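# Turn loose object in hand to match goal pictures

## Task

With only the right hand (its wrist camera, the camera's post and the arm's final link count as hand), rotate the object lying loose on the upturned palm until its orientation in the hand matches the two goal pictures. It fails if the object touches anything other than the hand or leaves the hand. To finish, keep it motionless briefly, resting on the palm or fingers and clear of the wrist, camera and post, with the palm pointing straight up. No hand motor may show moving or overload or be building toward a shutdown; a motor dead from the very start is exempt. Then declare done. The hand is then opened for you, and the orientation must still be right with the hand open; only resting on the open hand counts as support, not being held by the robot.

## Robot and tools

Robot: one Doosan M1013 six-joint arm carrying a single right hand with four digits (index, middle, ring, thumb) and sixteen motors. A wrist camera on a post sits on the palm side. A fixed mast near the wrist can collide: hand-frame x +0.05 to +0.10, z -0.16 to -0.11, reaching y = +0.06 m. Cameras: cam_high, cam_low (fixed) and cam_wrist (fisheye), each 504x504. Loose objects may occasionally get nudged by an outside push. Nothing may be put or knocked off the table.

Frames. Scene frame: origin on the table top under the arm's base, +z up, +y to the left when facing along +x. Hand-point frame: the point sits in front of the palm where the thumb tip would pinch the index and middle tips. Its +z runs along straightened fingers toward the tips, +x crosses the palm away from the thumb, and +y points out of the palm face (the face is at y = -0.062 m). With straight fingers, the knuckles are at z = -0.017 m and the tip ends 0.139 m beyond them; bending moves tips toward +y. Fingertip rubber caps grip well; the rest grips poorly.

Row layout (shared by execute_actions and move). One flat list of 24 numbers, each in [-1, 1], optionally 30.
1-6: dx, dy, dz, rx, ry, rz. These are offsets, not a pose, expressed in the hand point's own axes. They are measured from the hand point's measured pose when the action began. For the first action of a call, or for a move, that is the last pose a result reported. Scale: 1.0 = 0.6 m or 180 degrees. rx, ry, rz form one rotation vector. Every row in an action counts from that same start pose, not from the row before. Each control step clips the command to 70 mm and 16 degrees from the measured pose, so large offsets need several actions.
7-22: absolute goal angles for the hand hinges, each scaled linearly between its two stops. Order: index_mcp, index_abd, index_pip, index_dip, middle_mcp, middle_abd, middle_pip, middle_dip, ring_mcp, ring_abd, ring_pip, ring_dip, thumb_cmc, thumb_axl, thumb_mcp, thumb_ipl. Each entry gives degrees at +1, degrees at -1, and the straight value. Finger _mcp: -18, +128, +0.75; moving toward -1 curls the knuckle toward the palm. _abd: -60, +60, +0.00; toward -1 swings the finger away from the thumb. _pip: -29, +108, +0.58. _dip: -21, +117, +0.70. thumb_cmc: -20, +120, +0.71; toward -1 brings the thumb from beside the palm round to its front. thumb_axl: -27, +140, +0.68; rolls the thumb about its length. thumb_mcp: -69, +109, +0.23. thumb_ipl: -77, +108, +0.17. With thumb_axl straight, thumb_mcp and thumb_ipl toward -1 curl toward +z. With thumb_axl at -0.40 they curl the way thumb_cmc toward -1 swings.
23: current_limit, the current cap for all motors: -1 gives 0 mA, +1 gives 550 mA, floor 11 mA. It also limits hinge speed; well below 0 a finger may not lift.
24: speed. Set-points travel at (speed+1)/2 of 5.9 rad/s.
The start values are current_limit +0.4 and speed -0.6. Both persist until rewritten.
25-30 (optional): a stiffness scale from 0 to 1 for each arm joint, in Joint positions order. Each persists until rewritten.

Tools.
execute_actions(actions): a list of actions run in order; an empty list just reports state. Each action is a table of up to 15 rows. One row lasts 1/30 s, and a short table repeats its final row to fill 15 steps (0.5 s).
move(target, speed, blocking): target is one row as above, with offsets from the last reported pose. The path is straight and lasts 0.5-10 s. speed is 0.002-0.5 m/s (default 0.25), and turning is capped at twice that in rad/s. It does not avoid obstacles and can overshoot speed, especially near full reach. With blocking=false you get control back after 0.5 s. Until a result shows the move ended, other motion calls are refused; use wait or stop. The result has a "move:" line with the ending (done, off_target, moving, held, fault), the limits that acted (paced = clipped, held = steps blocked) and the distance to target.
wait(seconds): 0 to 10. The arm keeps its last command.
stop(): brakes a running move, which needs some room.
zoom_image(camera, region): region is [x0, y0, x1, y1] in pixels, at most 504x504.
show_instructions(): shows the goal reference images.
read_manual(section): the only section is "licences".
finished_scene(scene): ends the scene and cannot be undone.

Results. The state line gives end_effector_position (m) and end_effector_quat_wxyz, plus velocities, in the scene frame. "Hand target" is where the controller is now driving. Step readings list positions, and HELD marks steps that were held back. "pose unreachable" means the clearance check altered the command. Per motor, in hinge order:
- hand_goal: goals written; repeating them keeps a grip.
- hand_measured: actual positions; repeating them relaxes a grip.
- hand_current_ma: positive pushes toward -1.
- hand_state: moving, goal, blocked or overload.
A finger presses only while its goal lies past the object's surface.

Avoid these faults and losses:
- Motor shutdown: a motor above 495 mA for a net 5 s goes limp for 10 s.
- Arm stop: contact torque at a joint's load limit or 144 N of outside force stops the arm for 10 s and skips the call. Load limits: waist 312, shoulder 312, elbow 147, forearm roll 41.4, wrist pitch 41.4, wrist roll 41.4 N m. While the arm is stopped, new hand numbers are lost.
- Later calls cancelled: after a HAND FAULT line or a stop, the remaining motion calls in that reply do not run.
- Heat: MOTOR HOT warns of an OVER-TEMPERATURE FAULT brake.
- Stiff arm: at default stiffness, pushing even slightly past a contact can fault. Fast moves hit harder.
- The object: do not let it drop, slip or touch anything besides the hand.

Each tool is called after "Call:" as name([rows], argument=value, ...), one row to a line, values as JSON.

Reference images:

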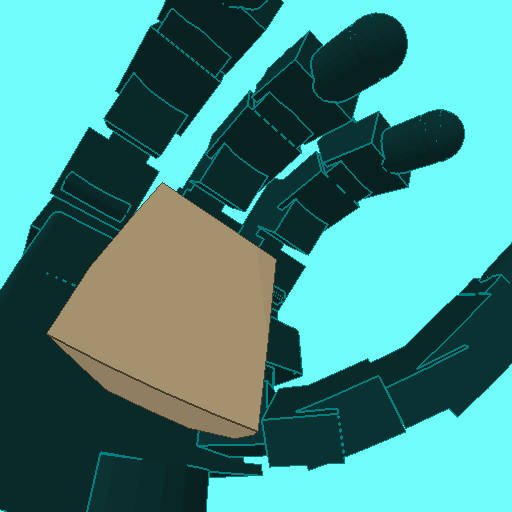

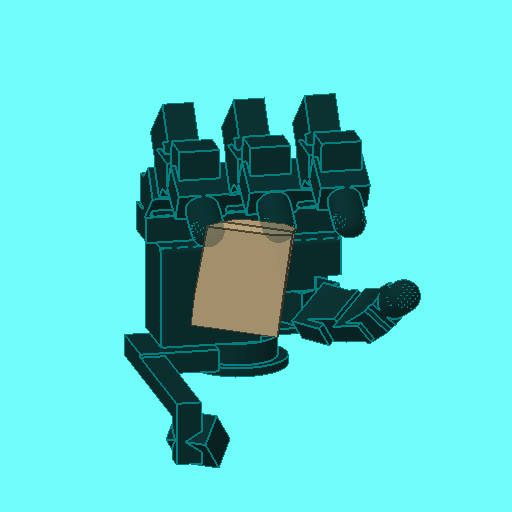

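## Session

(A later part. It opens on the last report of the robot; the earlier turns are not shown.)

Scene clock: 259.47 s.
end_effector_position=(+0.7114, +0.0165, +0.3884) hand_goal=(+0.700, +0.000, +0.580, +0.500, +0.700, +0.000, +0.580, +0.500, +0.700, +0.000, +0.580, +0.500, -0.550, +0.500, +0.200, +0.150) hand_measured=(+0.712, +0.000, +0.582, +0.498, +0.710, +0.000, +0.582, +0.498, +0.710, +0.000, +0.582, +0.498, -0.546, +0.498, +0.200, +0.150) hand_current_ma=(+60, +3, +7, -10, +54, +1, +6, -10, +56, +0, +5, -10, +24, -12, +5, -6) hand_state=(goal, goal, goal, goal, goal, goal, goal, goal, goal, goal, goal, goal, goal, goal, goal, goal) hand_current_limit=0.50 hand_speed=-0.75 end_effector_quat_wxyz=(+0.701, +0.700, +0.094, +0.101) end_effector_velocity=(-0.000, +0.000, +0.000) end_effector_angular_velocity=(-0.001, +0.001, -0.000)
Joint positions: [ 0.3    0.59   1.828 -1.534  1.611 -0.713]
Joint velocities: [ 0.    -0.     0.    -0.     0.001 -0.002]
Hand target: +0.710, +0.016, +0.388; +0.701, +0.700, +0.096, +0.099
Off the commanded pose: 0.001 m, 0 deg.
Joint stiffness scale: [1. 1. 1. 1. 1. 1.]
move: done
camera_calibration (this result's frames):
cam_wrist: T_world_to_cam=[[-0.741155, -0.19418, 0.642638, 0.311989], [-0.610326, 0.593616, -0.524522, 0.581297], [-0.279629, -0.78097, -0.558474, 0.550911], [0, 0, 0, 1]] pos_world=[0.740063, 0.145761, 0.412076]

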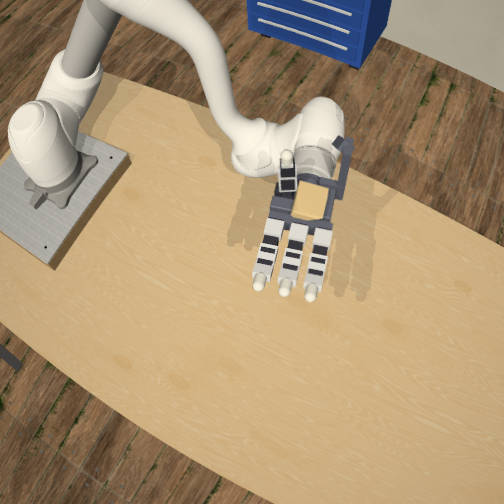

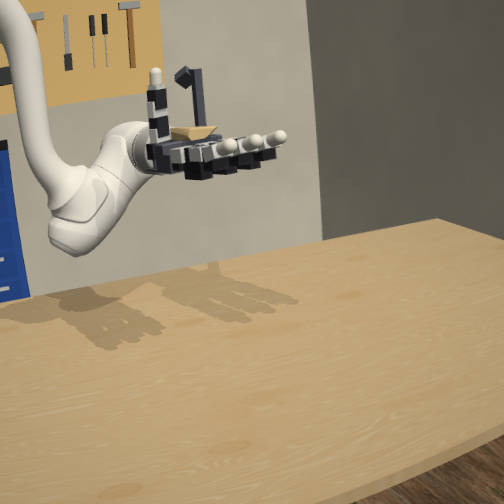

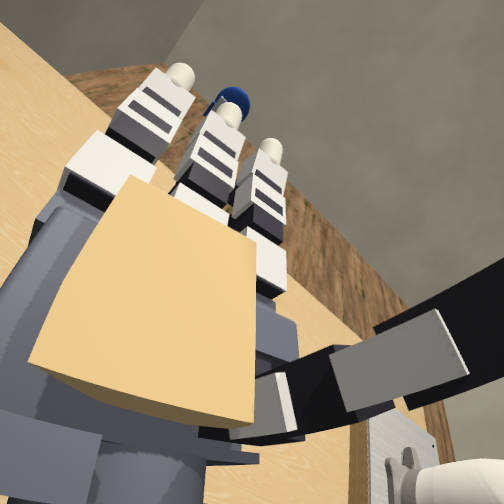

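Call:
move(target=[0,0,0,0,0,0,0.7,0,0.58,0.5,0.7,0,0.58,0.5,0.7,0,0.58,0.5,-0.78,0.5,0.2,0.15,0.5,-0.85])

Call:
move(target=[0,0,0,0,0,0,0.7,0,0.58,0.5,0.7,0,0.58,0.5,0.7,0,0.58,0.5,0.3,0.5,0.2,0.15,0.5,-0.5])

Call:
zoom_image(camera="cam_high", region=[180,80,400,300])

Scene clock: 266.33 s.
end_effector_position=(+0.7114, +0.0165, +0.3884) hand_goal=(+0.700, +0.000, +0.580, +0.500, +0.700, +0.000, +0.580, +0.500, +0.700, +0.000, +0.580, +0.500, -0.780, +0.500, +0.200, +0.150) hand_measured=(+0.712, +0.000, +0.582, +0.498, +0.710, +0.000, +0.582, +0.498, +0.710, +0.000, +0.582, +0.498, -0.780, +0.498, +0.200, +0.150) hand_current_ma=(+60, +3, +7, -10, +54, +1, +6, -10, +56, +0, +5, -10, +2, -12, +5, -6) hand_state=(goal, goal, goal, goal, goal, goal, goal, goal, goal, goal, goal, goal, goal, goal, goal, goal) hand_current_limit=0.50 hand_speed=-0.85 end_effector_quat_wxyz=(+0.701, +0.700, +0.094, +0.101) end_effector_velocity=(-0.000, -0.000, +0.000) end_effector_angular_velocity=(+0.000, -0.003, -0.001)
Joint positions: [ 0.3    0.59   1.828 -1.534  1.611 -0.713]
Joint velocities: [-0.    -0.    -0.    -0.     0.001  0.003]
Hand target: +0.711, +0.017, +0.388; +0.701, +0.700, +0.094, +0.101
Off the commanded pose: 0.000 m, 0 deg.
Joint stiffness scale: [1. 1. 1. 1. 1. 1.]
move: done
camera_calibration (this result's frames):
cam_wrist: T_world_to_cam=[[-0.741154, -0.19418, 0.642639, 0.311989], [-0.610326, 0.593616, -0.524521, 0.581297], [-0.279629, -0.78097, -0.558474, 0.550911], [0, 0, 0, 1]] pos_world=[0.740063, 0.14576, 0.412076]

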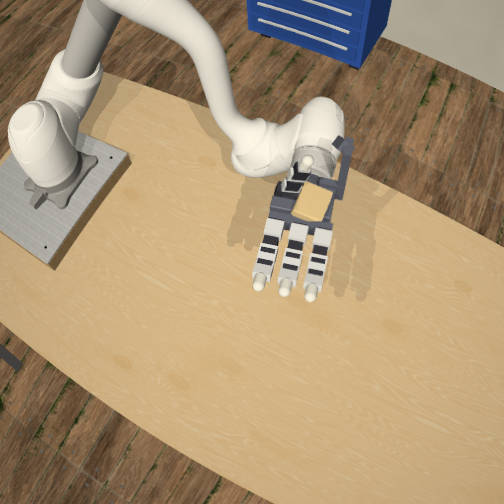

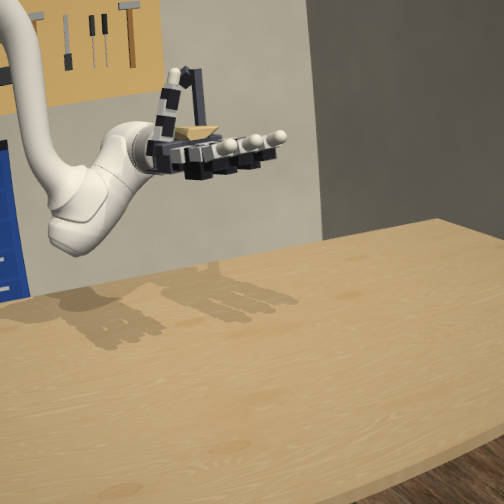

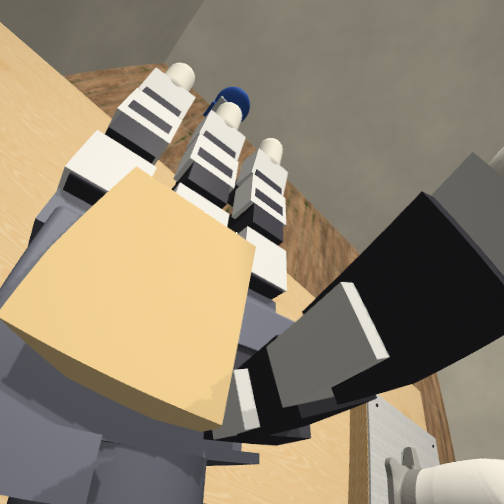

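Scene clock: 267.50 s.
end_effector_position=(+0.7114, +0.0165, +0.3884) hand_goal=(+0.700, +0.000, +0.580, +0.500, +0.700, +0.000, +0.580, +0.500, +0.700, +0.000, +0.580, +0.500, +0.300, +0.500, +0.200, +0.150) hand_measured=(+0.712, +0.000, +0.582, +0.498, +0.710, +0.000, +0.582, +0.498, +0.710, +0.000, +0.582, +0.498, +0.310, +0.498, +0.200, +0.150) hand_current_ma=(+60, +3, +7, -10, +54, +1, +6, -10, +56, +0, +5, -10, +50, -12, +5, -6) hand_state=(goal, goal, goal, goal, goal, goal, goal, goal, goal, goal, goal, goal, goal, goal, goal, goal) hand_current_limit=0.50 hand_speed=-0.50 end_effector_quat_wxyz=(+0.701, +0.700, +0.094, +0.101) end_effector_velocity=(-0.000, +0.000, +0.001) end_effector_angular_velocity=(-0.000, -0.002, -0.001)
Joint positions: [ 0.3    0.59   1.828 -1.534  1.611 -0.713]
Joint velocities: [ 0.    -0.    -0.001  0.     0.001  0.001]
Hand target: +0.711, +0.017, +0.388; +0.701, +0.700, +0.094, +0.101
Off the commanded pose: 0.000 m, 0 deg.
Joint stiffness scale: [1. 1. 1. 1. 1. 1.]
move: done
camera_calibration (this result's frames):
cam_wrist: T_world_to_cam=[[-0.741154, -0.19418, 0.642639, 0.311988], [-0.610326, 0.593616, -0.524521, 0.581297], [-0.279629, -0.780971, -0.558473, 0.550911], [0, 0, 0, 1]] pos_world=[0.740063, 0.14576, 0.412076]

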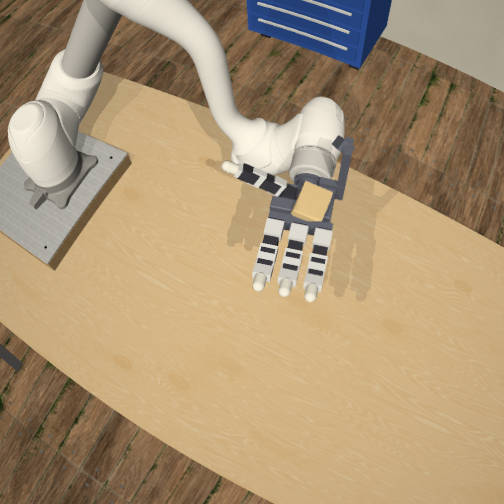

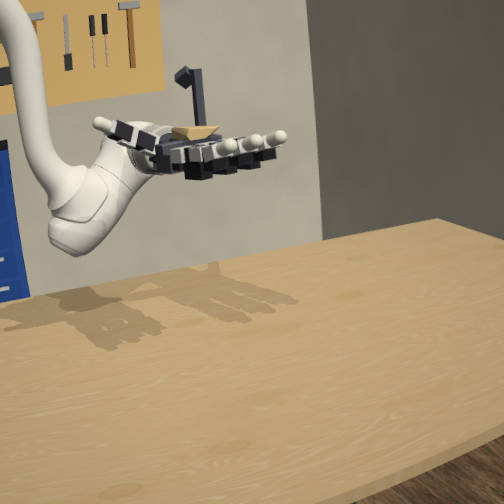

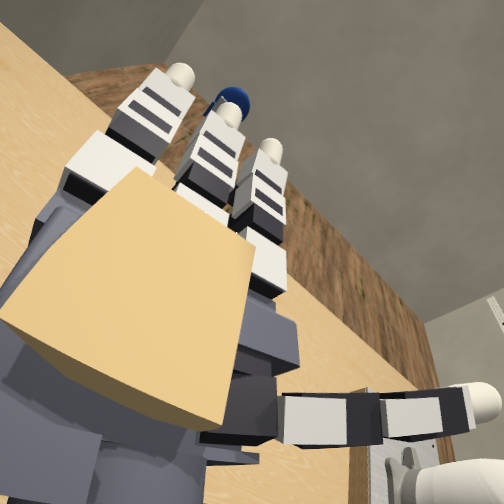

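Region (180, 80, 400, 300) of cam_high's 504x504 image, scaled by 2.291, with more detail than that image has.

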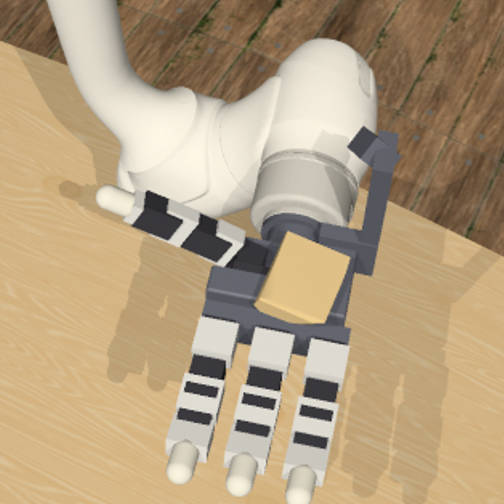

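Call:
finished_scene(scene=1)

The scene is finished: the task was done.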